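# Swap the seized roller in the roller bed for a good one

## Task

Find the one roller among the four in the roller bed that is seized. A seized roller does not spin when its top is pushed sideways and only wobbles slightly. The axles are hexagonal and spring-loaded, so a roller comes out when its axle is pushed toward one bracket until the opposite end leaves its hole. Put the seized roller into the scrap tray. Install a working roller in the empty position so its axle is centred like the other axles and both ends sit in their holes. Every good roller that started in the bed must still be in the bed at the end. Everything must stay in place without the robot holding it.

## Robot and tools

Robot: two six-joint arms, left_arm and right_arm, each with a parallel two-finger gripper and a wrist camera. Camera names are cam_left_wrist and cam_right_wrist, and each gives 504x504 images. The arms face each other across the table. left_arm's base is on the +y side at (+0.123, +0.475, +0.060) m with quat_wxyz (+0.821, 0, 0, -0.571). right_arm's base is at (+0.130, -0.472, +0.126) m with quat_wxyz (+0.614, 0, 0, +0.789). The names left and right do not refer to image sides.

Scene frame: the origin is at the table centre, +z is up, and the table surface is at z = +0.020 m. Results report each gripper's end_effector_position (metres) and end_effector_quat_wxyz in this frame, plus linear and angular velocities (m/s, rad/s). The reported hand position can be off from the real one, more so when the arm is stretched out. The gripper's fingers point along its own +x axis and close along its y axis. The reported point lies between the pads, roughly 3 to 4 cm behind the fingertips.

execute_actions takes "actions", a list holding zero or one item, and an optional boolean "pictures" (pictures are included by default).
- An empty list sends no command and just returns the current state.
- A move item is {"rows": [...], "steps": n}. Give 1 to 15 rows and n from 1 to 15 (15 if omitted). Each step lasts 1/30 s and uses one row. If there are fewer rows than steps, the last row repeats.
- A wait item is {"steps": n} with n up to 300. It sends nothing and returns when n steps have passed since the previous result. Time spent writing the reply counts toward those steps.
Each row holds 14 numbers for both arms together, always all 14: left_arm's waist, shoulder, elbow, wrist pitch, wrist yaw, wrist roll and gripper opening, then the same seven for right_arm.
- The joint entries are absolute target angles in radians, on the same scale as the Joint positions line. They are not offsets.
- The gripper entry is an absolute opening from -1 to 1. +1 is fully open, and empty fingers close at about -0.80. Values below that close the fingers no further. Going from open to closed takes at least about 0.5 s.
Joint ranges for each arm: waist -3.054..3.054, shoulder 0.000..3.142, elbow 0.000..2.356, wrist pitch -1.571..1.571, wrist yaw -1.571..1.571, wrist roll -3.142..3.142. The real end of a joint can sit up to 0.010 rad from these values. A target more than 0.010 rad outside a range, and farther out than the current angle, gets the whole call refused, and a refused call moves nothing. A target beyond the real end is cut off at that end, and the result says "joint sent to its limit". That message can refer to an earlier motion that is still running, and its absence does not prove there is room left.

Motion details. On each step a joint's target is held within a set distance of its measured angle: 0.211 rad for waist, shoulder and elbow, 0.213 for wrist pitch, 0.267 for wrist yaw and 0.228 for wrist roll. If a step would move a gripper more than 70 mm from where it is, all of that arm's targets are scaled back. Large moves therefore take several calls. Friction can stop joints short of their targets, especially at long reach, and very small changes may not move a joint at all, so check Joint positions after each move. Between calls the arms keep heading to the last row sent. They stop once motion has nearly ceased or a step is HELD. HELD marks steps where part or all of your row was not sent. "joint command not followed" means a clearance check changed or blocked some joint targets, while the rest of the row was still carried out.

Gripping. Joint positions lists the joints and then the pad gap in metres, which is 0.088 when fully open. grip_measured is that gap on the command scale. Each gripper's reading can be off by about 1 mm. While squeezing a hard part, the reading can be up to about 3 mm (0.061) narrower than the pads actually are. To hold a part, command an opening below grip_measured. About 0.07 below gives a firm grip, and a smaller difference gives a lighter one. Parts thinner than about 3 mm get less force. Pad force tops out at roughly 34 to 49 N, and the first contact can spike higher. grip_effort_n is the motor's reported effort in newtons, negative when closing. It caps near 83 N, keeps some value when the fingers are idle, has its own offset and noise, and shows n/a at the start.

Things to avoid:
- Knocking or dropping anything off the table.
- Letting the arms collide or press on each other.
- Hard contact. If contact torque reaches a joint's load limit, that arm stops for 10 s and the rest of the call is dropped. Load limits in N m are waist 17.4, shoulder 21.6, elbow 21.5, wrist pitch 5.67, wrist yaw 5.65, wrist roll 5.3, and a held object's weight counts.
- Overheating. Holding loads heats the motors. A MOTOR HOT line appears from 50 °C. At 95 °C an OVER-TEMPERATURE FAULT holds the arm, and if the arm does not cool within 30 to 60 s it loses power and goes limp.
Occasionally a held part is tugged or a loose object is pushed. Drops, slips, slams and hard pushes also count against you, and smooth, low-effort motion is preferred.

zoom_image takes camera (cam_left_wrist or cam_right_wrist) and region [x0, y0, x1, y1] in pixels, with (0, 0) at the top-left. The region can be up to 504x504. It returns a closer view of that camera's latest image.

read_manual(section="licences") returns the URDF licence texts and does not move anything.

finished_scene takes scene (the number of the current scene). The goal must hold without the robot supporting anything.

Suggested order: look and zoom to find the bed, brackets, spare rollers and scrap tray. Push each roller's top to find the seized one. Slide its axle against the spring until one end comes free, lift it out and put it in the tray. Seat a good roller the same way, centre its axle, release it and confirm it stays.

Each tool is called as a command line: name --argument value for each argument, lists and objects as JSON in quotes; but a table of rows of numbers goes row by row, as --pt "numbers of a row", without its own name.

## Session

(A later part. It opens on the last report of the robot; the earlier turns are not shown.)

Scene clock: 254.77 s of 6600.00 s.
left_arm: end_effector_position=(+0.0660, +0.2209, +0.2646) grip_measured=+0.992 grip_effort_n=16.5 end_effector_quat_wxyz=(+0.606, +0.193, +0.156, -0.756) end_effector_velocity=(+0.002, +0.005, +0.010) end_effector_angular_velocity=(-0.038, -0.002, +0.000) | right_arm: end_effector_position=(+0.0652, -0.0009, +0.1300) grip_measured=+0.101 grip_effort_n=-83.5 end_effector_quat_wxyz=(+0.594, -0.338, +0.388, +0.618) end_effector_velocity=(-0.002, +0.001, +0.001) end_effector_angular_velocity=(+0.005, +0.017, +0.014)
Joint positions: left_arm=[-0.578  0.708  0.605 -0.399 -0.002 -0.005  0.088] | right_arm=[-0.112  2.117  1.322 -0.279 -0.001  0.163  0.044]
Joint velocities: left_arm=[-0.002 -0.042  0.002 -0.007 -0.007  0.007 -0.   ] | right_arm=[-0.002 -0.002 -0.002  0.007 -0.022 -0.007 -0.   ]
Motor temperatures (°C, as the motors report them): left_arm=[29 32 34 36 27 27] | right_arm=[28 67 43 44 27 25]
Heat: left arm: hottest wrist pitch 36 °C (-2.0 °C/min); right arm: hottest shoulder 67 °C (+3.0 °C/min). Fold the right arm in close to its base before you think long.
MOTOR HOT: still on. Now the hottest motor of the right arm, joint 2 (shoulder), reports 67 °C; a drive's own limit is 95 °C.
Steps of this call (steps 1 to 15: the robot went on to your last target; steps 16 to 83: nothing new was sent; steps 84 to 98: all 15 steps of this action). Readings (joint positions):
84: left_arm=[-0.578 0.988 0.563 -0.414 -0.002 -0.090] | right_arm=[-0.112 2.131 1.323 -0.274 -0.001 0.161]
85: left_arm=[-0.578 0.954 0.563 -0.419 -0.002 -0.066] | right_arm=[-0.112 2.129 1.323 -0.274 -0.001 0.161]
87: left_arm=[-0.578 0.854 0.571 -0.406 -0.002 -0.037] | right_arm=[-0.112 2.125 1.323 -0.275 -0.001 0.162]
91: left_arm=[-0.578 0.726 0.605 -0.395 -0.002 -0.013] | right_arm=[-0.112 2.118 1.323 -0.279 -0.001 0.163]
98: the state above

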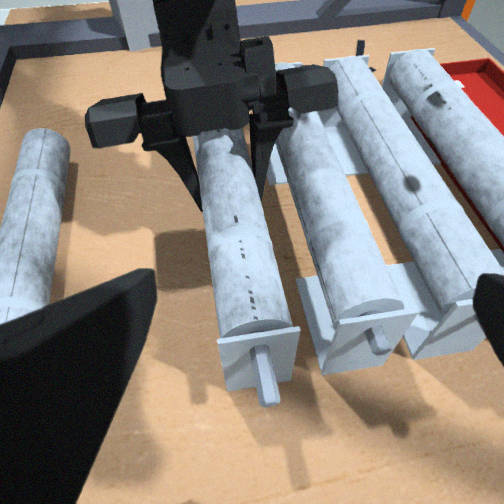

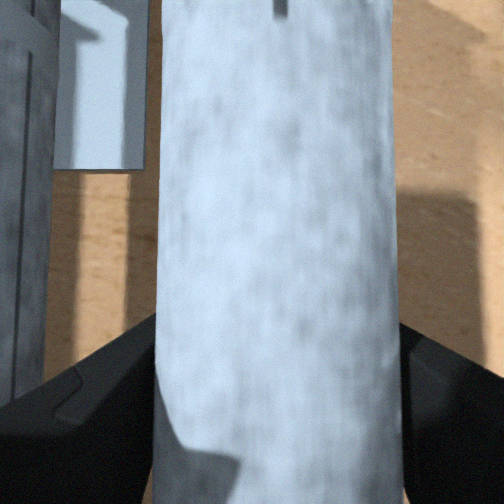

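execute_actions --actions '[{"rows":[[-0.58,0.7,0.6,-0.4,0,0,1,-0.102,2.09,1.34,-0.265,0,0.164,-0.03]]}]'

execute_actions --actions '[{"rows":[[-0.58,0.7,0.6,-0.4,0,0,1,-0.102,2.108,1.34,-0.265,0,0.164,-0.03]]}]'

Scene clock: 257.17 s of 6600.00 s.
left_arm: end_effector_position=(+0.0661, +0.2213, +0.2657) grip_measured=+0.992 grip_effort_n=16.0 end_effector_quat_wxyz=(+0.606, +0.191, +0.155, -0.757) end_effector_velocity=(-0.004, +0.002, -0.003) end_effector_angular_velocity=(+0.018, +0.026, -0.011) | right_arm: end_effector_position=(+0.0652, -0.0013, +0.1289) grip_measured=+0.101 grip_effort_n=-83.5 end_effector_quat_wxyz=(+0.594, -0.340, +0.388, +0.618) end_effector_velocity=(-0.000, +0.002, +0.003) end_effector_angular_velocity=(+0.012, +0.005, +0.007)
Joint positions: left_arm=[-0.578  0.703  0.605 -0.399 -0.002 -0.003  0.088] | right_arm=[-0.112  2.12   1.322 -0.28   0.     0.163  0.044]
Joint velocities: left_arm=[-0.002  0.002 -0.002 -0.007  0.022 -0.022 -0.   ] | right_arm=[-0.002 -0.002  0.002  0.007 -0.007 -0.007 -0.   ]
Motor temperatures (°C, as the motors report them): left_arm=[29 32 35 36 27 27] | right_arm=[28 68 43 44 27 25]
Heat: left arm: hottest wrist pitch 36 °C (-2.0 °C/min); right arm: hottest shoulder 68 °C (+4.0 °C/min). Fold the right arm in close to its base before you think long.
MOTOR HOT: still on. Now the hottest motor of the right arm, joint 2 (shoulder), reports 68 °C; a drive's own limit is 95 °C.
Steps of this call (steps 1 to 15: the robot went on to your last target; steps 16 to 57: nothing new was sent; steps 58 to 72: all 15 steps of this action). Readings (joint positions):
58: left_arm=[-0.578 0.703 0.605 -0.399 -0.002 -0.003] | right_arm=[-0.112 2.117 1.322 -0.279 -0.001 0.163]
59: left_arm=[-0.578 0.703 0.605 -0.399 -0.002 -0.003] | right_arm=[-0.112 2.117 1.322 -0.279 -0.001 0.163]
61: left_arm=[-0.578 0.703 0.605 -0.399 -0.002 -0.003] | right_arm=[-0.112 2.118 1.322 -0.280 -0.000 0.163]
65: left_arm=[-0.578 0.703 0.605 -0.399 -0.002 -0.003] | right_arm=[-0.112 2.119 1.322 -0.280 -0.000 0.163]
72: the state above

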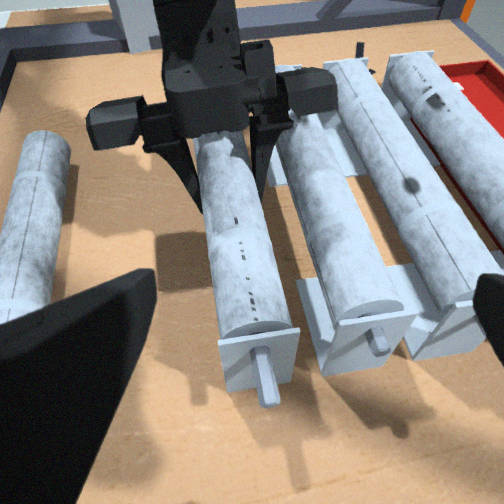

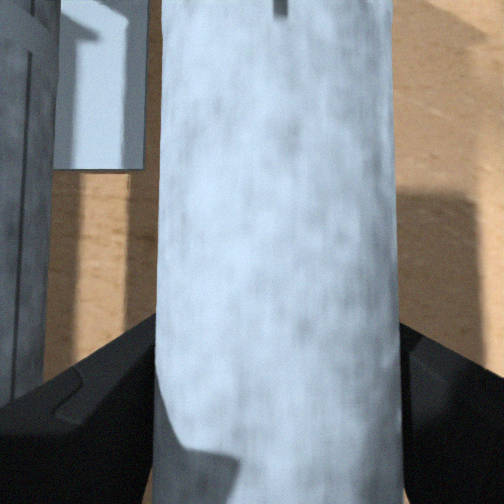

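Scene clock: 257.67 s of 6600.00 s.
left_arm: end_effector_position=(+0.0661, +0.2213, +0.2657) grip_measured=+0.992 grip_effort_n=16.5 end_effector_quat_wxyz=(+0.606, +0.191, +0.155, -0.757) end_effector_velocity=(+0.001, +0.001, -0.002) end_effector_angular_velocity=(+0.008, +0.001, +0.007) | right_arm: end_effector_position=(+0.0654, -0.0020, +0.1265) grip_measured=+0.101 grip_effort_n=-83.5 end_effector_quat_wxyz=(+0.593, -0.342, +0.390, +0.616) end_effector_velocity=(+0.000, +0.000, -0.001) end_effector_angular_velocity=(+0.001, +0.010, -0.005)
Joint positions: left_arm=[-0.578  0.703  0.605 -0.399 -0.002 -0.003  0.088] | right_arm=[-0.112  2.125  1.322 -0.281  0.001  0.163  0.044]
Joint velocities: left_arm=[-0.002 -0.002 -0.002 -0.007 -0.007 -0.007 -0.   ] | right_arm=[-0.002  0.002 -0.002  0.007 -0.007  0.007  0.   ]
Motor temperatures (°C, as the motors report them): left_arm=[29 32 35 36 27 27] | right_arm=[28 68 43 44 27 25]
Heat: left arm: hottest wrist pitch 36 °C (-2.0 °C/min); right arm: hottest shoulder 68 °C (+4.1 °C/min). Fold the right arm in close to its base before you think long.
MOTOR HOT: still on. Now the hottest motor of the right arm, joint 2 (shoulder), reports 68 °C; a drive's own limit is 95 °C.
Steps of this call (steps 1 to 15: all 15 steps of this action). Readings (joint positions):
1: left_arm=[-0.578 0.703 0.605 -0.399 -0.002 -0.003] | right_arm=[-0.112 2.121 1.322 -0.280 0.000 0.163]
2: left_arm=[-0.578 0.703 0.605 -0.399 -0.002 -0.003] | right_arm=[-0.112 2.123 1.322 -0.281 0.000 0.163]
4: left_arm=[-0.578 0.703 0.605 -0.399 -0.002 -0.003] | right_arm=[-0.112 2.124 1.322 -0.281 0.000 0.163]
8: left_arm=[-0.578 0.703 0.605 -0.399 -0.002 -0.003] | right_arm=[-0.112 2.124 1.322 -0.281 0.001 0.163]
15: the state above

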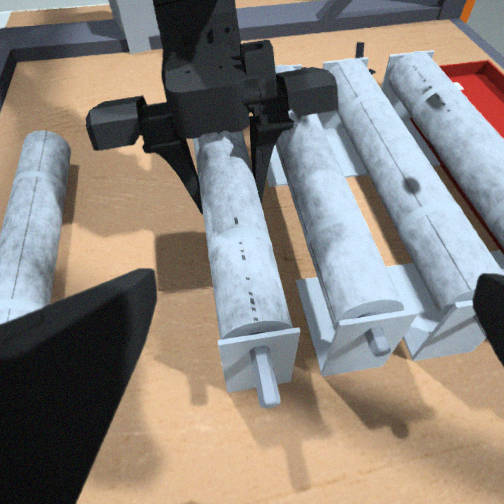

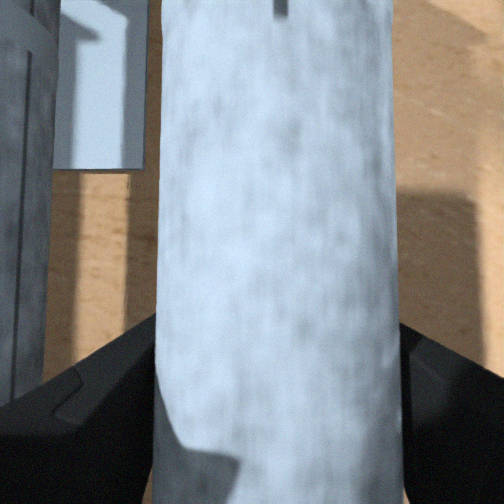

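It seems to hold itself. Release and look.

execute_actions --actions '[{"rows":[[-0.58,0.7,0.6,-0.4,0,0,1,-0.112,2.108,1.33,-0.28,0,0.164,0.45]],"steps":10}]' --pictures false

execute_actions --actions '[{"rows":[[-0.58,0.7,0.6,-0.4,0,0,1,-0.1,1.85,1.2,-0.35,0,0.164,0.45]]}]' --pictures false

execute_actions --actions '[{"rows":[[-0.58,0.7,0.6,-0.4,0,0,1,-0.02,1.3,0.7,-0.4,0,0.2,0.45]]}]' --pictures false

execute_actions --actions '[{"rows":[[-0.58,0.7,0.6,-0.4,0,0,1,0,1.2,0.45,-0.3,0,0.2,0.45]]}]'

Scene clock: 261.30 s of 6600.00 s.
left_arm: end_effector_position=(+0.0661, +0.2213, +0.2657) grip_measured=+0.992 grip_effort_n=16.5 end_effector_quat_wxyz=(+0.606, +0.191, +0.155, -0.757) end_effector_velocity=(-0.001, +0.001, -0.002) end_effector_angular_velocity=(+0.013, +0.026, +0.017) | right_arm: end_effector_position=(+0.0650, -0.0002, +0.1315) grip_measured=+0.422 grip_effort_n=17.9 end_effector_quat_wxyz=(+0.595, -0.338, +0.387, +0.619) end_effector_velocity=(+0.003, -0.002, -0.000) end_effector_angular_velocity=(-0.006, -0.011, +0.000)
Joint positions: left_arm=[-0.578  0.703  0.605 -0.399 -0.002 -0.003  0.088] | right_arm=[-0.111  2.115  1.324 -0.28   0.001  0.163  0.06 ]
Joint velocities: left_arm=[-0.007 -0.002 -0.002 -0.007 -0.007 -0.037 -0.   ] | right_arm=[-0.002 -0.002 -0.002 -0.007  0.007 -0.007  0.011]
Motor temperatures (°C, as the motors report them): left_arm=[29 32 35 36 27 27] | right_arm=[28 67 43 44 27 25]
Heat: left arm: hottest wrist pitch 36 °C (-2.0 °C/min); right arm: hottest shoulder 67 °C (+4.0 °C/min). Fold the right arm in close to its base before you think long.
MOTOR HOT: still on. Now the hottest motor of the right arm, joint 2 (shoulder), reports 67 °C; a drive's own limit is 95 °C.
Steps of this call (steps 1 to 15: the robot went on to your last target; steps 16 to 90: nothing new was sent; then 0.30 s passed at rest; steps 91 to 100: all 10 steps of this action). Readings (joint positions):
91: left_arm=[-0.578 0.703 0.605 -0.399 -0.002 -0.003] | right_arm=[-0.111 2.125 1.322 -0.281 0.001 0.163]
92: left_arm=[-0.578 0.703 0.605 -0.399 -0.002 -0.003] | right_arm=[-0.111 2.126 1.322 -0.280 0.001 0.163]
94: left_arm=[-0.578 0.703 0.605 -0.399 -0.002 -0.003] | right_arm=[-0.111 2.123 1.323 -0.276 0.001 0.163]
98: left_arm=[-0.578 0.703 0.605 -0.399 -0.002 -0.003] | right_arm=[-0.111 2.115 1.324 -0.276 0.001 0.163]
100: the state above

Scene clock: 261.80 s of 6600.00 s.
left_arm: end_effector_position=(+0.0661, +0.2213, +0.2657) grip_measured=+0.992 grip_effort_n=16.5 end_effector_quat_wxyz=(+0.606, +0.191, +0.155, -0.757) end_effector_velocity=(+0.002, -0.001, +0.001) end_effector_angular_velocity=(-0.007, +0.004, +0.012) | right_arm: end_effector_position=(+0.0660, -0.0322, +0.1986) grip_measured=+0.447 grip_effort_n=17.9 end_effector_quat_wxyz=(+0.602, -0.315, +0.366, +0.636) end_effector_velocity=(+0.005, -0.020, -0.025) end_effector_angular_velocity=(-0.073, -0.021, -0.000)
Joint positions: left_arm=[-0.578  0.703  0.605 -0.399 -0.002 -0.003  0.088] | right_arm=[-0.104  1.859  1.21  -0.351  0.001  0.163  0.061]
Joint velocities: left_arm=[ 0.002 -0.002 -0.002  0.007 -0.007 -0.007 -0.   ] | right_arm=[-0.002  0.002 -0.066 -0.007  0.007 -0.007 -0.   ]
Motor temperatures (°C, as the motors report them): left_arm=[29 32 35 36 27 27] | right_arm=[28 67 43 44 27 25]
Heat: left arm: hottest wrist pitch 36 °C (-2.0 °C/min); right arm: hottest shoulder 67 °C (+4.1 °C/min). Fold the right arm in close to its base before you think long.
MOTOR HOT: still on. Now the hottest motor of the right arm, joint 2 (shoulder), reports 67 °C; a drive's own limit is 95 °C.
Steps of this call (steps 1 to 15: all 15 steps of this action). Readings (joint positions):
1: left_arm=[-0.578 0.703 0.605 -0.399 -0.002 -0.003] | right_arm=[-0.111 2.101 1.316 -0.280 0.001 0.163]
2: left_arm=[-0.578 0.703 0.605 -0.399 -0.002 -0.003] | right_arm=[-0.111 2.071 1.292 -0.298 0.001 0.163]
4: left_arm=[-0.578 0.703 0.605 -0.399 -0.002 -0.003] | right_arm=[-0.108 1.987 1.239 -0.337 0.001 0.163]
8: left_arm=[-0.578 0.703 0.605 -0.399 -0.002 -0.003] | right_arm=[-0.104 1.880 1.227 -0.338 0.001 0.163]
15: the state above

Scene clock: 262.30 s of 6600.00 s.
left_arm: end_effector_position=(+0.0661, +0.2213, +0.2657) grip_measured=+0.992 grip_effort_n=16.5 end_effector_quat_wxyz=(+0.606, +0.191, +0.155, -0.757) end_effector_velocity=(-0.001, +0.003, -0.003) end_effector_angular_velocity=(+0.013, -0.019, -0.019) | right_arm: end_effector_position=(+0.0602, -0.1702, +0.2123) grip_measured=+0.447 grip_effort_n=17.9 end_effector_quat_wxyz=(+0.580, -0.321, +0.366, +0.654) end_effector_velocity=(+0.008, -0.025, +0.026) end_effector_angular_velocity=(+0.117, +0.025, -0.013)
Joint positions: left_arm=[-0.578  0.703  0.605 -0.399 -0.002 -0.003  0.088] | right_arm=[-0.022  1.328  0.727 -0.402 -0.001  0.197  0.061]
Joint velocities: left_arm=[-0.002 -0.002  0.002 -0.022  0.007  0.022 -0.   ] | right_arm=[-0.002 -0.227 -0.115  0.007  0.007  0.007 -0.   ]
Motor temperatures (°C, as the motors report them): left_arm=[29 32 35 36 27 27] | right_arm=[28 66 43 44 27 25]
Heat: left arm: hottest wrist pitch 36 °C (-2.0 °C/min); right arm: hottest shoulder 66 °C (+3.0 °C/min). Fold the right arm in close to its base before you think long.
MOTOR HOT: still on. Now the hottest motor of the right arm, joint 2 (shoulder), reports 66 °C; a drive's own limit is 95 °C.
Steps of this call (steps 1 to 15: all 15 steps of this action). Readings (joint positions):
1: left_arm=[-0.578 0.703 0.605 -0.399 -0.002 -0.003] | right_arm=[-0.102 1.844 1.193 -0.346 0.002 0.167]
2: left_arm=[-0.578 0.703 0.605 -0.399 -0.002 -0.003] | right_arm=[-0.092 1.809 1.152 -0.351 0.003 0.175]
4: left_arm=[-0.578 0.703 0.605 -0.399 -0.002 -0.003] | right_arm=[-0.058 1.710 1.049 -0.387 0.002 0.185]
8: left_arm=[-0.578 0.703 0.605 -0.399 -0.002 -0.003] | right_arm=[-0.022 1.516 0.863 -0.393 -0.001 0.194]
15: the state above

Scene clock: 262.80 s of 6600.00 s.
left_arm: end_effector_position=(+0.0661, +0.2213, +0.2657) grip_measured=+0.992 grip_effort_n=16.5 end_effector_quat_wxyz=(+0.606, +0.191, +0.155, -0.757) end_effector_velocity=(+0.001, +0.001, -0.003) end_effector_angular_velocity=(+0.013, +0.000, +0.007) | right_arm: end_effector_position=(+0.0679, -0.2234, +0.1654) grip_measured=+0.447 grip_effort_n=17.9 end_effector_quat_wxyz=(+0.569, -0.339, +0.374, +0.649) end_effector_velocity=(+0.001, -0.010, -0.010) end_effector_angular_velocity=(-0.024, +0.004, -0.000)
Joint positions: left_arm=[-0.578  0.703  0.605 -0.399 -0.002 -0.003  0.088] | right_arm=[-0.004  1.207  0.464 -0.304 -0.001  0.198  0.061]
Joint velocities: left_arm=[-0.002  0.002 -0.002 -0.007 -0.007 -0.007  0.   ] | right_arm=[ 0.002 -0.007 -0.037  0.007 -0.007  0.007 -0.   ]
Motor temperatures (°C, as the motors report them): left_arm=[29 32 35 36 27 27] | right_arm=[28 66 42 44 27 25]
Heat: left arm: hottest wrist pitch 36 °C (-2.0 °C/min); right arm: hottest shoulder 66 °C (+3.0 °C/min). Fold the right arm in close to its base before you think long.
MOTOR HOT: still on. Now the hottest motor of the right arm, joint 2 (shoulder), reports 66 °C; a drive's own limit is 95 °C.
Steps of this call (steps 1 to 15: all 15 steps of this action). Readings (joint positions):
1: left_arm=[-0.578 0.703 0.605 -0.399 -0.002 -0.003] | right_arm=[-0.021 1.312 0.705 -0.380 -0.001 0.198]
2: left_arm=[-0.578 0.703 0.605 -0.399 -0.002 -0.003] | right_arm=[-0.018 1.286 0.664 -0.348 -0.001 0.198]
4: left_arm=[-0.578 0.703 0.605 -0.399 -0.002 -0.003] | right_arm=[-0.010 1.236 0.575 -0.336 -0.001 0.198]
8: left_arm=[-0.578 0.703 0.605 -0.399 -0.002 -0.003] | right_arm=[-0.005 1.225 0.478 -0.320 -0.001 0.198]
15: the state above

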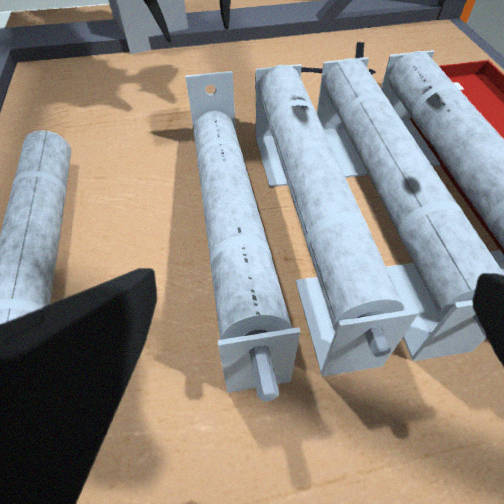

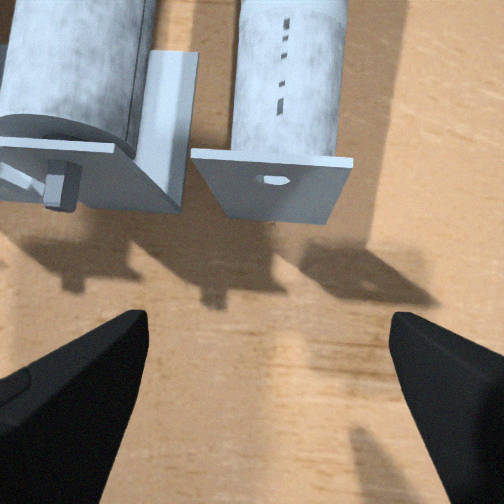

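execute_actions --actions '[{"rows":[[-0.58,0.7,0.6,-0.4,0,0,1,-0.08,1.55,1.0,-0.4,0,0.164,0.32]]}]' --pictures false

execute_actions --actions '[{"rows":[[-0.58,0.7,0.6,-0.4,0,0,1,-0.116,2.02,1.335,-0.3,0,0.155,0.32]]}]' --pictures false

execute_actions --actions '[{"rows":[[-0.58,0.7,0.6,-0.4,0,0,1,-0.116,2.11,1.335,-0.28,0,0.155,0.32]]}]'

execute_actions --actions '[{"rows":[[-0.58,0.7,0.6,-0.4,0,0,1,-0.116,2.175,1.335,-0.28,0,0.155,0.32]]}]'

Scene clock: 269.23 s of 6600.00 s.
left_arm: end_effector_position=(+0.0661, +0.2213, +0.2657) grip_measured=+0.992 grip_effort_n=16.5 end_effector_quat_wxyz=(+0.606, +0.191, +0.155, -0.757) end_effector_velocity=(+0.002, +0.003, -0.004) end_effector_angular_velocity=(+0.020, +0.012, +0.019) | right_arm: end_effector_position=(+0.0648, -0.1014, +0.2367) grip_measured=+0.324 grip_effort_n=-13.7 end_effector_quat_wxyz=(+0.599, -0.301, +0.350, +0.654) end_effector_velocity=(-0.007, +0.048, +0.058) end_effector_angular_velocity=(+0.153, +0.020, +0.015)
Joint positions: left_arm=[-0.578  0.703  0.605 -0.399 -0.002 -0.003  0.088] | right_arm=[-0.075  1.533  0.975 -0.393 -0.002  0.167  0.055]
Joint velocities: left_arm=[ 0.002 -0.007 -0.002 -0.022 -0.007 -0.022 -0.   ] | right_arm=[-0.007  0.032  0.193 -0.007 -0.007 -0.022 -0.001]
Motor temperatures (°C, as the motors report them): left_arm=[29 31 35 36 27 27] | right_arm=[28 62 41 43 27 25]
Heat: left arm: hottest wrist pitch 36 °C (-3.0 °C/min); right arm: hottest shoulder 62 °C (+0.0 °C/min). Fold the right arm in close to its base before you think long.
MOTOR HOT: still on. Now the hottest motor of the right arm, joint 2 (shoulder), reports 62 °C; a drive's own limit is 95 °C.
Steps of this call (steps 1 to 15: the robot went on to your last target; steps 16 to 90: nothing new was sent; then 2.93 s passed at rest; steps 91 to 105: all 15 steps of this action). Readings (joint positions):
91: left_arm=[-0.578 0.703 0.605 -0.399 -0.002 -0.003] | right_arm=[-0.007 1.224 0.473 -0.316 -0.003 0.195]
92: left_arm=[-0.578 0.703 0.605 -0.399 -0.002 -0.003] | right_arm=[-0.021 1.267 0.511 -0.347 -0.004 0.188]
94: left_arm=[-0.578 0.703 0.605 -0.399 -0.002 -0.003] | right_arm=[-0.049 1.375 0.601 -0.366 -0.002 0.179]
98: left_arm=[-0.578 0.703 0.605 -0.399 -0.002 -0.003] | right_arm=[-0.070 1.505 0.781 -0.392 -0.002 0.170]
105: the state above

Scene clock: 269.73 s of 6600.00 s.
left_arm: end_effector_position=(+0.0661, +0.2213, +0.2657) grip_measured=+0.992 grip_effort_n=16.5 end_effector_quat_wxyz=(+0.606, +0.191, +0.155, -0.757) end_effector_velocity=(+0.003, -0.000, +0.002) end_effector_angular_velocity=(-0.013, -0.001, +0.020) | right_arm: end_effector_position=(+0.0657, -0.0031, +0.1686) grip_measured=+0.323 grip_effort_n=-13.7 end_effector_quat_wxyz=(+0.601, -0.320, +0.371, +0.632) end_effector_velocity=(-0.002, -0.000, -0.022) end_effector_angular_velocity=(-0.043, +0.009, +0.015)
Joint positions: left_arm=[-0.578  0.703  0.605 -0.399 -0.002 -0.003  0.088] | right_arm=[-0.113  2.014  1.305 -0.307 -0.002  0.158  0.055]
Joint velocities: left_arm=[-0.002 -0.007 -0.002  0.007 -0.022 -0.007 -0.   ] | right_arm=[-0.002  0.056  0.007  0.007 -0.022 -0.007 -0.   ]
Motor temperatures (°C, as the motors report them): left_arm=[29 31 35 36 27 27] | right_arm=[28 62 41 43 27 25]
Heat: left arm: hottest wrist pitch 36 °C (-3.0 °C/min); right arm: hottest shoulder 62 °C (+1.0 °C/min). Fold the right arm in close to its base before you think long.
MOTOR HOT: still on. Now the hottest motor of the right arm, joint 2 (shoulder), reports 62 °C; a drive's own limit is 95 °C.
Steps of this call (steps 1 to 15: all 15 steps of this action). Readings (joint positions):
1: left_arm=[-0.578 0.703 0.605 -0.399 -0.002 -0.003] | right_arm=[-0.077 1.553 0.994 -0.396 -0.002 0.166]
2: left_arm=[-0.578 0.703 0.605 -0.399 -0.002 -0.003] | right_arm=[-0.082 1.592 1.032 -0.379 -0.002 0.163]
4: left_arm=[-0.578 0.703 0.605 -0.399 -0.002 -0.003] | right_arm=[-0.097 1.699 1.133 -0.331 -0.002 0.161]
8: left_arm=[-0.578 0.703 0.605 -0.399 -0.002 -0.003] | right_arm=[-0.112 1.881 1.282 -0.304 -0.002 0.158]
15: the state above

Scene clock: 270.23 s of 6600.00 s.
left_arm: end_effector_position=(+0.0661, +0.2213, +0.2657) grip_measured=+0.992 grip_effort_n=16.5 end_effector_quat_wxyz=(+0.606, +0.191, +0.155, -0.757) end_effector_velocity=(+0.001, +0.002, -0.001) end_effector_angular_velocity=(+0.003, +0.002, +0.007) | right_arm: end_effector_position=(+0.0651, +0.0017, +0.1371) grip_measured=+0.323 grip_effort_n=-13.7 end_effector_quat_wxyz=(+0.595, -0.335, +0.382, +0.623) end_effector_velocity=(-0.004, -0.001, +0.001) end_effector_angular_velocity=(-0.006, +0.028, +0.022)
Joint positions: left_arm=[-0.578  0.703  0.605 -0.399 -0.002 -0.003  0.088] | right_arm=[-0.113  2.105  1.328 -0.282 -0.002  0.157  0.055]
Joint velocities: left_arm=[-0.002 -0.007 -0.002 -0.007 -0.007 -0.007 -0.   ] | right_arm=[-0.002 -0.002  0.002 -0.007 -0.037 -0.007 -0.001]
Motor temperatures (°C, as the motors report them): left_arm=[29 31 35 36 27 27] | right_arm=[28 61 41 43 27 25]
Heat: left arm: hottest wrist pitch 36 °C (-3.0 °C/min); right arm: hottest shoulder 61 °C (+0.0 °C/min). Fold the right arm in close to its base before you think long.
MOTOR HOT: still on. Now the hottest motor of the right arm, joint 2 (shoulder), reports 61 °C; a drive's own limit is 95 °C.
Steps of this call (steps 1 to 15: all 15 steps of this action). Readings (joint positions):
1: left_arm=[-0.578 0.703 0.605 -0.399 -0.002 -0.003] | right_arm=[-0.113 2.022 1.307 -0.305 -0.002 0.157]
2: left_arm=[-0.578 0.703 0.605 -0.399 -0.002 -0.003] | right_arm=[-0.113 2.033 1.313 -0.296 -0.002 0.157]
4: left_arm=[-0.578 0.703 0.605 -0.399 -0.002 -0.003] | right_arm=[-0.113 2.060 1.328 -0.284 -0.002 0.157]
8: left_arm=[-0.578 0.703 0.605 -0.399 -0.002 -0.003] | right_arm=[-0.113 2.100 1.328 -0.285 -0.002 0.157]
15: the state above

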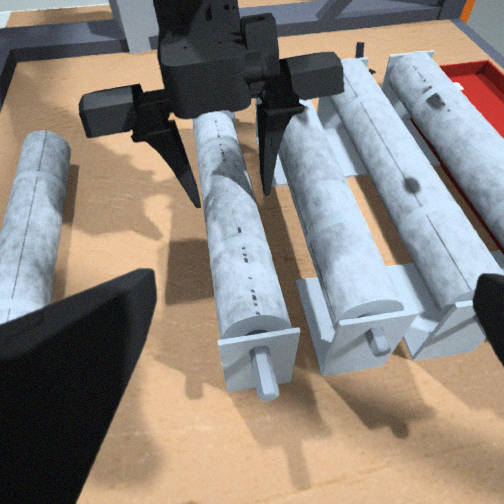

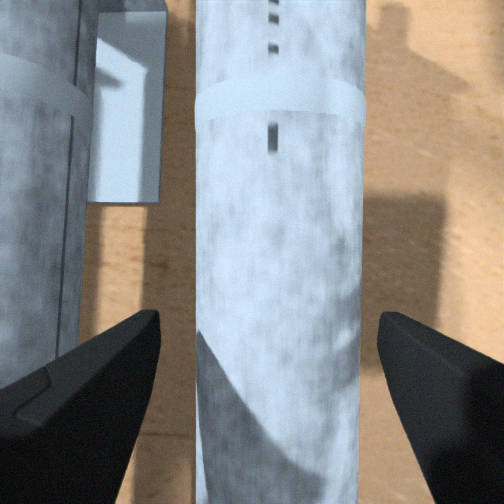

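Scene clock: 270.73 s of 6600.00 s.
left_arm: end_effector_position=(+0.0661, +0.2213, +0.2657) grip_measured=+0.992 grip_effort_n=16.5 end_effector_quat_wxyz=(+0.606, +0.191, +0.155, -0.757) end_effector_velocity=(+0.000, -0.001, -0.000) end_effector_angular_velocity=(-0.002, +0.003, +0.007) | right_arm: end_effector_position=(+0.0659, -0.0042, +0.1083) grip_measured=+0.323 grip_effort_n=-13.7 end_effector_quat_wxyz=(+0.586, -0.355, +0.399, +0.609) end_effector_velocity=(+0.000, +0.000, -0.001) end_effector_angular_velocity=(+0.001, +0.010, -0.006)
Joint positions: left_arm=[-0.578  0.703  0.605 -0.399 -0.002 -0.003  0.088] | right_arm=[-0.113  2.171  1.331 -0.281 -0.002  0.157  0.055]
Joint velocities: left_arm=[-0.002  0.002 -0.002  0.007 -0.007 -0.007  0.   ] | right_arm=[-0.002  0.002 -0.002  0.007 -0.007  0.007  0.   ]
Motor temperatures (°C, as the motors report them): left_arm=[29 31 35 36 27 27] | right_arm=[28 61 41 42 27 25]
Heat: left arm: hottest wrist pitch 36 °C (-3.0 °C/min); right arm: hottest shoulder 61 °C (+0.0 °C/min). Fold the right arm in close to its base before you think long.
MOTOR HOT: still on. Now the hottest motor of the right arm, joint 2 (shoulder), reports 61 °C; a drive's own limit is 95 °C.
Steps of this call (steps 1 to 15: all 15 steps of this action). Readings (joint positions):
1: left_arm=[-0.578 0.703 0.605 -0.399 -0.002 -0.003] | right_arm=[-0.113 2.112 1.328 -0.282 -0.002 0.157]
2: left_arm=[-0.578 0.703 0.605 -0.399 -0.002 -0.003] | right_arm=[-0.113 2.120 1.330 -0.280 -0.002 0.157]
4: left_arm=[-0.578 0.703 0.605 -0.399 -0.002 -0.003] | right_arm=[-0.113 2.139 1.331 -0.278 -0.002 0.157]
8: left_arm=[-0.578 0.703 0.605 -0.399 -0.002 -0.003] | right_arm=[-0.113 2.169 1.331 -0.281 -0.002 0.157]
15: the state above

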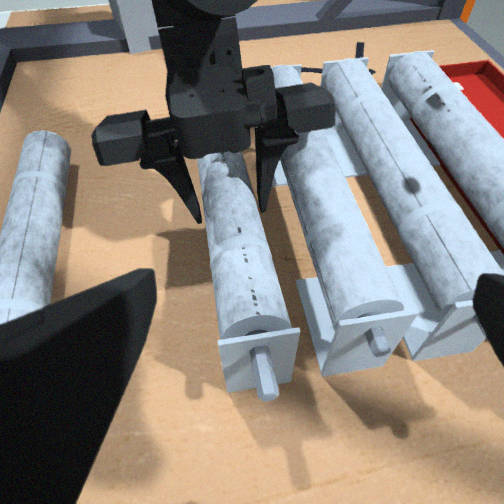

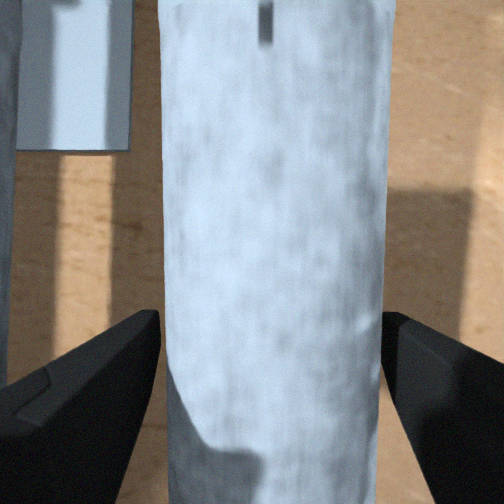

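execute_actions --actions '[{"rows":[[-0.58,0.7,0.6,-0.4,0,0,1,-0.116,2.194,1.335,-0.28,0,0.155,0.3]],"steps":12}]' --pictures false

execute_actions --actions '[{"rows":[[-0.58,0.7,0.6,-0.4,0,0,1,-0.112,2.185,1.335,-0.28,0,0.155,-0.03]],"steps":10}]'

execute_actions --actions '[{"rows":[[-0.58,0.7,0.6,-0.4,0,0,1,-0.105,2.16,1.43,-0.39,0,0.16,-0.03]]}]' --pictures false

execute_actions --actions '[{"rows":[[-0.58,0.7,0.6,-0.4,0,0,1,-0.103,2.16,1.51,-0.5,0,0.16,-0.03]]}]'

Scene clock: 276.40 s of 6600.00 s.
left_arm: end_effector_position=(+0.0661, +0.2213, +0.2657) grip_measured=+0.992 grip_effort_n=16.5 end_effector_quat_wxyz=(+0.606, +0.191, +0.155, -0.757) end_effector_velocity=(-0.001, +0.001, -0.002) end_effector_angular_velocity=(+0.011, +0.014, +0.010) | right_arm: end_effector_position=(+0.0664, -0.0056, +0.1028) grip_measured=+0.304 grip_effort_n=-13.7 end_effector_quat_wxyz=(+0.584, -0.359, +0.403, +0.606) end_effector_velocity=(-0.002, -0.003, -0.003) end_effector_angular_velocity=(-0.014, +0.015, +0.014)
Joint positions: left_arm=[-0.578  0.703  0.605 -0.399 -0.002 -0.003  0.088] | right_arm=[-0.114  2.183  1.331 -0.281 -0.003  0.158  0.054]
Joint velocities: left_arm=[-0.007 -0.002 -0.002 -0.007 -0.007 -0.022  0.   ] | right_arm=[-0.002  0.002 -0.002 -0.007 -0.022 -0.007 -0.   ]
Motor temperatures (°C, as the motors report them): left_arm=[29 31 35 37 27 27] | right_arm=[28 60 41 41 27 25]
Heat: left arm: hottest wrist pitch 37 °C (-1.0 °C/min); right arm: hottest shoulder 60 °C (-1.0 °C/min). Fold the right arm in close to its base before you think long.
MOTOR HOT: still on. Now the hottest motor of the right arm, joint 2 (shoulder), reports 60 °C; a drive's own limit is 95 °C.
Steps of this call (steps 1 to 15: the robot went on to your last target; steps 16 to 90: nothing new was sent; then 2.27 s passed at rest; steps 91 to 102: all 12 steps of this action). Readings (joint positions):
91: left_arm=[-0.578 0.703 0.605 -0.399 -0.002 -0.003] | right_arm=[-0.113 2.172 1.331 -0.281 -0.002 0.157]
92: left_arm=[-0.578 0.703 0.605 -0.399 -0.002 -0.003] | right_arm=[-0.113 2.174 1.331 -0.281 -0.002 0.157]
94: left_arm=[-0.578 0.703 0.605 -0.399 -0.002 -0.003] | right_arm=[-0.113 2.179 1.331 -0.281 -0.002 0.157]
98: left_arm=[-0.578 0.703 0.605 -0.399 -0.002 -0.003] | right_arm=[-0.114 2.183 1.331 -0.281 -0.003 0.158]
102: the state above

Scene clock: 276.73 s of 6600.00 s.
left_arm: end_effector_position=(+0.0661, +0.2213, +0.2657) grip_measured=+0.992 grip_effort_n=16.5 end_effector_quat_wxyz=(+0.606, +0.191, +0.155, -0.757) end_effector_velocity=(-0.003, +0.001, -0.003) end_effector_angular_velocity=(+0.011, -0.006, -0.017) | right_arm: end_effector_position=(+0.0658, -0.0058, +0.1028) grip_measured=+0.130 grip_effort_n=-83.5 end_effector_quat_wxyz=(+0.584, -0.359, +0.402, +0.607) end_effector_velocity=(-0.000, +0.001, +0.001) end_effector_angular_velocity=(+0.007, +0.004, +0.007)
Joint positions: left_arm=[-0.578  0.703  0.605 -0.399 -0.002 -0.003  0.088] | right_arm=[-0.113  2.183  1.331 -0.281 -0.004  0.157  0.045]
Joint velocities: left_arm=[-0.007  0.002 -0.002 -0.007  0.007  0.007 -0.   ] | right_arm=[-0.002 -0.002 -0.002  0.007 -0.007 -0.007  0.   ]
Motor temperatures (°C, as the motors report them): left_arm=[29 31 35 37 27 27] | right_arm=[28 60 41 41 27 25]
Heat: left arm: hottest wrist pitch 37 °C (-1.0 °C/min); right arm: hottest shoulder 60 °C (-1.0 °C/min). Fold the right arm in close to its base before you think long.
MOTOR HOT: still on. Now the hottest motor of the right arm, joint 2 (shoulder), reports 60 °C; a drive's own limit is 95 °C.
Steps of this call (steps 1 to 10: all 10 steps of this action). Readings (joint positions):
1: left_arm=[-0.578 0.703 0.605 -0.399 -0.002 -0.003] | right_arm=[-0.114 2.183 1.331 -0.281 -0.003 0.158]
2: left_arm=[-0.578 0.703 0.605 -0.399 -0.002 -0.003] | right_arm=[-0.114 2.183 1.331 -0.281 -0.003 0.158]
4: left_arm=[-0.578 0.703 0.605 -0.399 -0.002 -0.003] | right_arm=[-0.113 2.183 1.331 -0.281 -0.004 0.157]
8: left_arm=[-0.578 0.703 0.605 -0.399 -0.002 -0.003] | right_arm=[-0.113 2.183 1.331 -0.281 -0.004 0.157]
10: the state above

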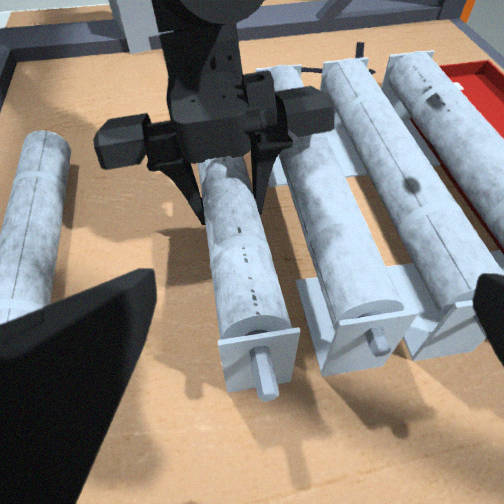

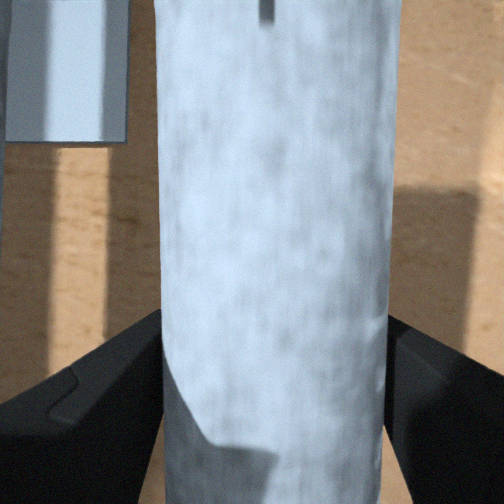

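Scene clock: 277.23 s of 6600.00 s.
left_arm: end_effector_position=(+0.0661, +0.2213, +0.2657) grip_measured=+0.992 grip_effort_n=16.0 end_effector_quat_wxyz=(+0.606, +0.191, +0.155, -0.757) end_effector_velocity=(+0.001, +0.001, -0.002) end_effector_angular_velocity=(+0.011, +0.014, +0.014) | right_arm: end_effector_position=(+0.0654, -0.0028, +0.1122) grip_measured=+0.130 grip_effort_n=-83.5 end_effector_quat_wxyz=(+0.579, -0.372, +0.411, +0.598) end_effector_velocity=(+0.005, -0.006, -0.001) end_effector_angular_velocity=(-0.030, -0.014, -0.003)
Joint positions: left_arm=[-0.578  0.703  0.605 -0.399 -0.002 -0.003  0.088] | right_arm=[-0.112  2.189  1.401 -0.381 -0.     0.157  0.045]
Joint velocities: left_arm=[-0.002 -0.002 -0.002 -0.007 -0.007 -0.022 -0.   ] | right_arm=[-0.007 -0.002  0.002 -0.037  0.007 -0.007 -0.   ]
Motor temperatures (°C, as the motors report them): left_arm=[29 31 35 37 27 27] | right_arm=[28 60 41 41 27 25]
Heat: left arm: hottest wrist pitch 37 °C (-1.0 °C/min); right arm: hottest shoulder 60 °C (-1.0 °C/min). Fold the right arm in close to its base before you think long.
MOTOR HOT: still on. Now the hottest motor of the right arm, joint 2 (shoulder), reports 60 °C; a drive's own limit is 95 °C.
Steps of this call (steps 1 to 15: all 15 steps of this action). Readings (joint positions):
1: left_arm=[-0.578 0.703 0.605 -0.399 -0.002 -0.003] | right_arm=[-0.113 2.183 1.339 -0.291 -0.004 0.157]
2: left_arm=[-0.578 0.703 0.605 -0.399 -0.002 -0.003] | right_arm=[-0.113 2.183 1.358 -0.319 -0.003 0.157]
4: left_arm=[-0.578 0.703 0.605 -0.399 -0.002 -0.003] | right_arm=[-0.112 2.186 1.378 -0.345 -0.001 0.157]
8: left_arm=[-0.578 0.703 0.605 -0.399 -0.002 -0.003] | right_arm=[-0.112 2.189 1.394 -0.371 -0.000 0.157]
15: the state above

Scene clock: 277.73 s of 6600.00 s.
left_arm: end_effector_position=(+0.0661, +0.2213, +0.2657) grip_measured=+0.992 grip_effort_n=16.5 end_effector_quat_wxyz=(+0.606, +0.191, +0.155, -0.757) end_effector_velocity=(-0.001, +0.001, -0.005) end_effector_angular_velocity=(+0.022, +0.018, +0.002) | right_arm: end_effector_position=(+0.0651, -0.0023, +0.1230) grip_measured=+0.130 grip_effort_n=-83.5 end_effector_quat_wxyz=(+0.572, -0.386, +0.422, +0.588) end_effector_velocity=(+0.005, -0.001, +0.002) end_effector_angular_velocity=(-0.008, -0.030, +0.010)
Joint positions: left_arm=[-0.578  0.703  0.605 -0.399 -0.002 -0.003  0.088] | right_arm=[-0.111  2.193  1.474 -0.494  0.001  0.158  0.045]
Joint velocities: left_arm=[-0.002  0.002 -0.007 -0.007  0.007 -0.022  0.   ] | right_arm=[-0.002 -0.002  0.007 -0.022  0.022 -0.022 -0.001]
Motor temperatures (°C, as the motors report them): left_arm=[29 31 35 37 27 27] | right_arm=[28 60 41 41 27 25]
Heat: left arm: hottest wrist pitch 37 °C (-1.0 °C/min); right arm: hottest shoulder 60 °C (-1.0 °C/min). Fold the right arm in close to its base before you think long.
MOTOR HOT: still on. Now the hottest motor of the right arm, joint 2 (shoulder), reports 60 °C; a drive's own limit is 95 °C.
Steps of this call (steps 1 to 15: all 15 steps of this action). Readings (joint positions):
1: left_arm=[-0.578 0.703 0.605 -0.399 -0.002 -0.003] | right_arm=[-0.112 2.189 1.408 -0.391 -0.000 0.157]
2: left_arm=[-0.578 0.703 0.605 -0.399 -0.002 -0.003] | right_arm=[-0.111 2.192 1.427 -0.419 0.001 0.157]
4: left_arm=[-0.578 0.703 0.605 -0.399 -0.002 -0.003] | right_arm=[-0.111 2.193 1.450 -0.458 0.001 0.157]
8: left_arm=[-0.578 0.703 0.605 -0.399 -0.002 -0.003] | right_arm=[-0.111 2.193 1.468 -0.485 0.001 0.158]
15: the state above

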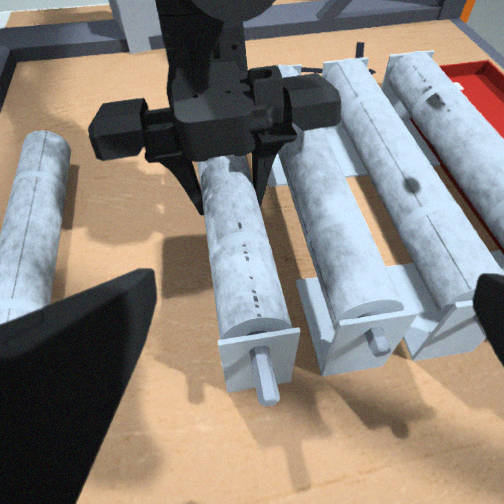

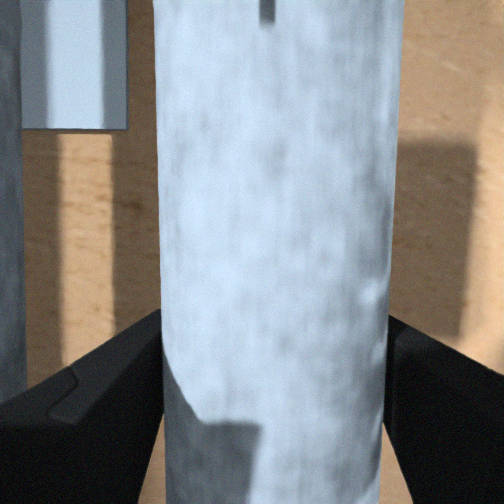

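execute_actions --actions '[{"rows":[[-0.58,0.7,0.6,-0.4,0,0,1,-0.101,2.16,1.56,-0.57,0,0.165,-0.03]]}]'

execute_actions --actions '[{"rows":[[-0.58,0.7,0.6,-0.4,0,0,1,-0.101,2.16,1.59,-0.61,0,0.165,-0.03]]}]'

execute_actions --actions '[{"rows":[[-0.58,0.7,0.6,-0.4,0,0,1,-0.101,2.16,1.615,-0.645,0,0.165,-0.03]]}]'

Scene clock: 280.80 s of 6600.00 s.
left_arm: end_effector_position=(+0.0661, +0.2213, +0.2657) grip_measured=+0.992 grip_effort_n=16.5 end_effector_quat_wxyz=(+0.606, +0.191, +0.155, -0.757) end_effector_velocity=(+0.000, -0.001, -0.000) end_effector_angular_velocity=(+0.001, +0.016, +0.014) | right_arm: end_effector_position=(+0.0646, -0.0021, +0.1309) grip_measured=+0.130 grip_effort_n=-83.5 end_effector_quat_wxyz=(+0.569, -0.393, +0.429, +0.581) end_effector_velocity=(+0.003, -0.005, -0.001) end_effector_angular_velocity=(-0.021, -0.008, -0.012)
Joint positions: left_arm=[-0.578  0.703  0.605 -0.399 -0.002 -0.003  0.088] | right_arm=[-0.11   2.196  1.521 -0.564  0.001  0.163  0.045]
Joint velocities: left_arm=[-0.002  0.002 -0.002  0.007 -0.007 -0.022 -0.001] | right_arm=[-0.002 -0.002 -0.002 -0.022  0.007  0.007 -0.   ]
Motor temperatures (°C, as the motors report them): left_arm=[29 31 35 37 27 27] | right_arm=[28 60 41 40 27 25]
Heat: left arm: hottest wrist pitch 37 °C (-1.0 °C/min); right arm: hottest shoulder 60 °C (-1.0 °C/min). Fold the right arm in close to its base before you think long.
MOTOR HOT: still on. Now the hottest motor of the right arm, joint 2 (shoulder), reports 60 °C; a drive's own limit is 95 °C.
Steps of this call (steps 1 to 15: the robot went on to your last target; steps 16 to 77: nothing new was sent; steps 78 to 92: all 15 steps of this action). Readings (joint positions):
78: left_arm=[-0.578 0.703 0.605 -0.399 -0.002 -0.003] | right_arm=[-0.111 2.193 1.479 -0.500 0.001 0.158]
79: left_arm=[-0.578 0.703 0.605 -0.399 -0.002 -0.003] | right_arm=[-0.111 2.195 1.491 -0.518 0.001 0.159]
81: left_arm=[-0.578 0.703 0.605 -0.399 -0.002 -0.003] | right_arm=[-0.110 2.196 1.506 -0.542 0.001 0.161]
85: left_arm=[-0.578 0.703 0.605 -0.399 -0.002 -0.003] | right_arm=[-0.110 2.196 1.519 -0.560 0.001 0.162]
92: the state above

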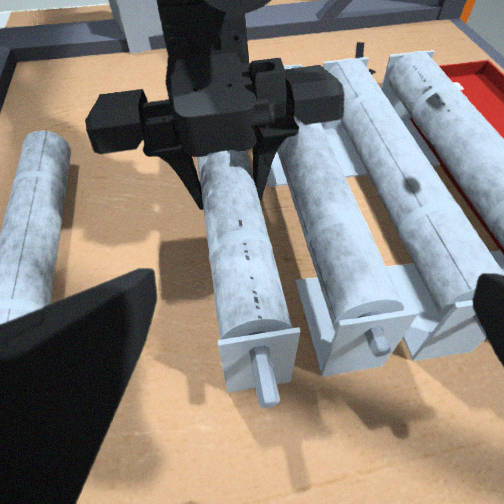

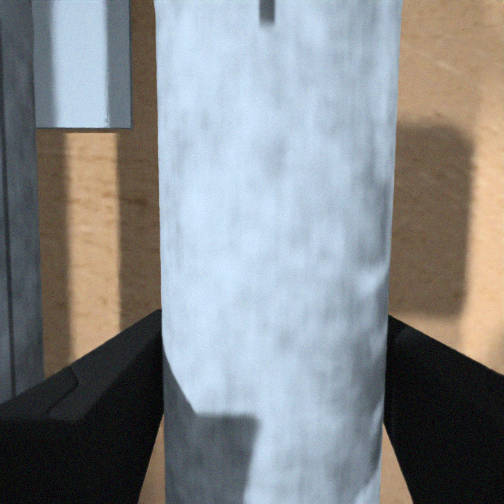

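Scene clock: 281.30 s of 6600.00 s.
left_arm: end_effector_position=(+0.0661, +0.2213, +0.2657) grip_measured=+0.992 grip_effort_n=16.5 end_effector_quat_wxyz=(+0.606, +0.191, +0.155, -0.757) end_effector_velocity=(-0.001, +0.002, -0.002) end_effector_angular_velocity=(+0.009, +0.008, -0.005) | right_arm: end_effector_position=(+0.0638, -0.0047, +0.1348) grip_measured=+0.130 grip_effort_n=-83.5 end_effector_quat_wxyz=(+0.564, -0.402, +0.435, +0.575) end_effector_velocity=(+0.001, -0.005, -0.003) end_effector_angular_velocity=(-0.029, +0.015, +0.006)
Joint positions: left_arm=[-0.578  0.703  0.605 -0.399 -0.002 -0.003  0.088] | right_arm=[-0.107  2.197  1.548 -0.615  0.002  0.164  0.045]
Joint velocities: left_arm=[-0.002 -0.002 -0.002 -0.007  0.007 -0.007 -0.   ] | right_arm=[-0.007  0.002 -0.002 -0.022 -0.022 -0.007  0.   ]
Motor temperatures (°C, as the motors report them): left_arm=[29 31 35 37 27 27] | right_arm=[28 61 41 40 27 25]
Heat: left arm: hottest wrist pitch 37 °C (-1.0 °C/min); right arm: hottest shoulder 61 °C (+0.0 °C/min). Fold the right arm in close to its base before you think long.
MOTOR HOT: still on. Now the hottest motor of the right arm, joint 2 (shoulder), reports 61 °C; a drive's own limit is 95 °C.
Steps of this call (steps 1 to 15: all 15 steps of this action). Readings (joint positions):
1: left_arm=[-0.578 0.703 0.605 -0.399 -0.002 -0.003] | right_arm=[-0.110 2.196 1.525 -0.567 0.001 0.163]
2: left_arm=[-0.578 0.703 0.605 -0.399 -0.002 -0.003] | right_arm=[-0.110 2.197 1.532 -0.578 0.001 0.163]
4: left_arm=[-0.578 0.703 0.605 -0.399 -0.002 -0.003] | right_arm=[-0.110 2.197 1.541 -0.593 0.001 0.163]
8: left_arm=[-0.578 0.703 0.605 -0.399 -0.002 -0.003] | right_arm=[-0.108 2.197 1.547 -0.613 0.002 0.164]
15: the state above

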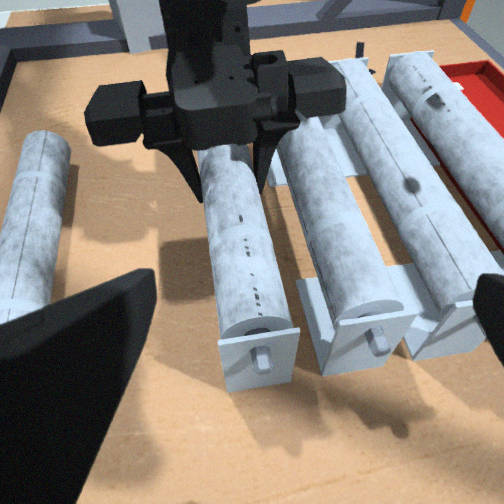

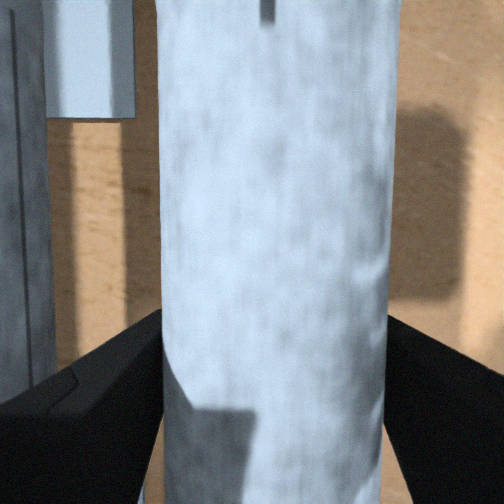

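Scene clock: 281.80 s of 6600.00 s.
left_arm: end_effector_position=(+0.0661, +0.2213, +0.2657) grip_measured=+0.992 grip_effort_n=16.5 end_effector_quat_wxyz=(+0.606, +0.191, +0.155, -0.757) end_effector_velocity=(+0.002, -0.001, -0.000) end_effector_angular_velocity=(-0.003, -0.003, +0.020) | right_arm: end_effector_position=(+0.0637, -0.0039, +0.1381) grip_measured=+0.130 grip_effort_n=-83.5 end_effector_quat_wxyz=(+0.563, -0.404, +0.437, +0.573) end_effector_velocity=(+0.000, -0.002, +0.002) end_effector_angular_velocity=(-0.003, +0.000, +0.021)
Joint positions: left_arm=[-0.578  0.703  0.605 -0.399 -0.002 -0.003  0.088] | right_arm=[-0.107  2.199  1.568 -0.64   0.003  0.165  0.045]
Joint velocities: left_arm=[-0.002  0.002 -0.002  0.007 -0.022 -0.007 -0.   ] | right_arm=[-0.002 -0.007 -0.002 -0.007 -0.007 -0.022 -0.   ]
Motor temperatures (°C, as the motors report them): left_arm=[29 31 35 37 27 27] | right_arm=[28 61 41 40 27 25]
Heat: left arm: hottest wrist pitch 37 °C (-1.0 °C/min); right arm: hottest shoulder 61 °C (+0.0 °C/min). Fold the right arm in close to its base before you think long.
MOTOR HOT: still on. Now the hottest motor of the right arm, joint 2 (shoulder), reports 61 °C; a drive's own limit is 95 °C.
Steps of this call (steps 1 to 15: all 15 steps of this action). Readings (joint positions):
1: left_arm=[-0.578 0.703 0.605 -0.399 -0.002 -0.003] | right_arm=[-0.107 2.197 1.550 -0.619 0.002 0.164]
2: left_arm=[-0.578 0.703 0.605 -0.399 -0.002 -0.003] | right_arm=[-0.107 2.197 1.556 -0.626 0.002 0.165]
4: left_arm=[-0.578 0.703 0.605 -0.399 -0.002 -0.003] | right_arm=[-0.107 2.197 1.561 -0.632 0.003 0.165]
8: left_arm=[-0.578 0.703 0.605 -0.399 -0.002 -0.003] | right_arm=[-0.107 2.199 1.566 -0.637 0.003 0.165]
15: the state above

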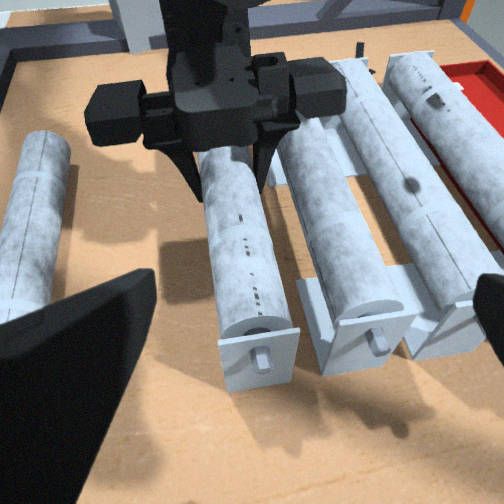

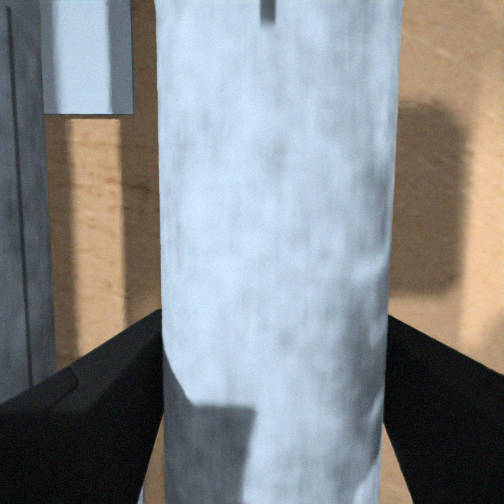

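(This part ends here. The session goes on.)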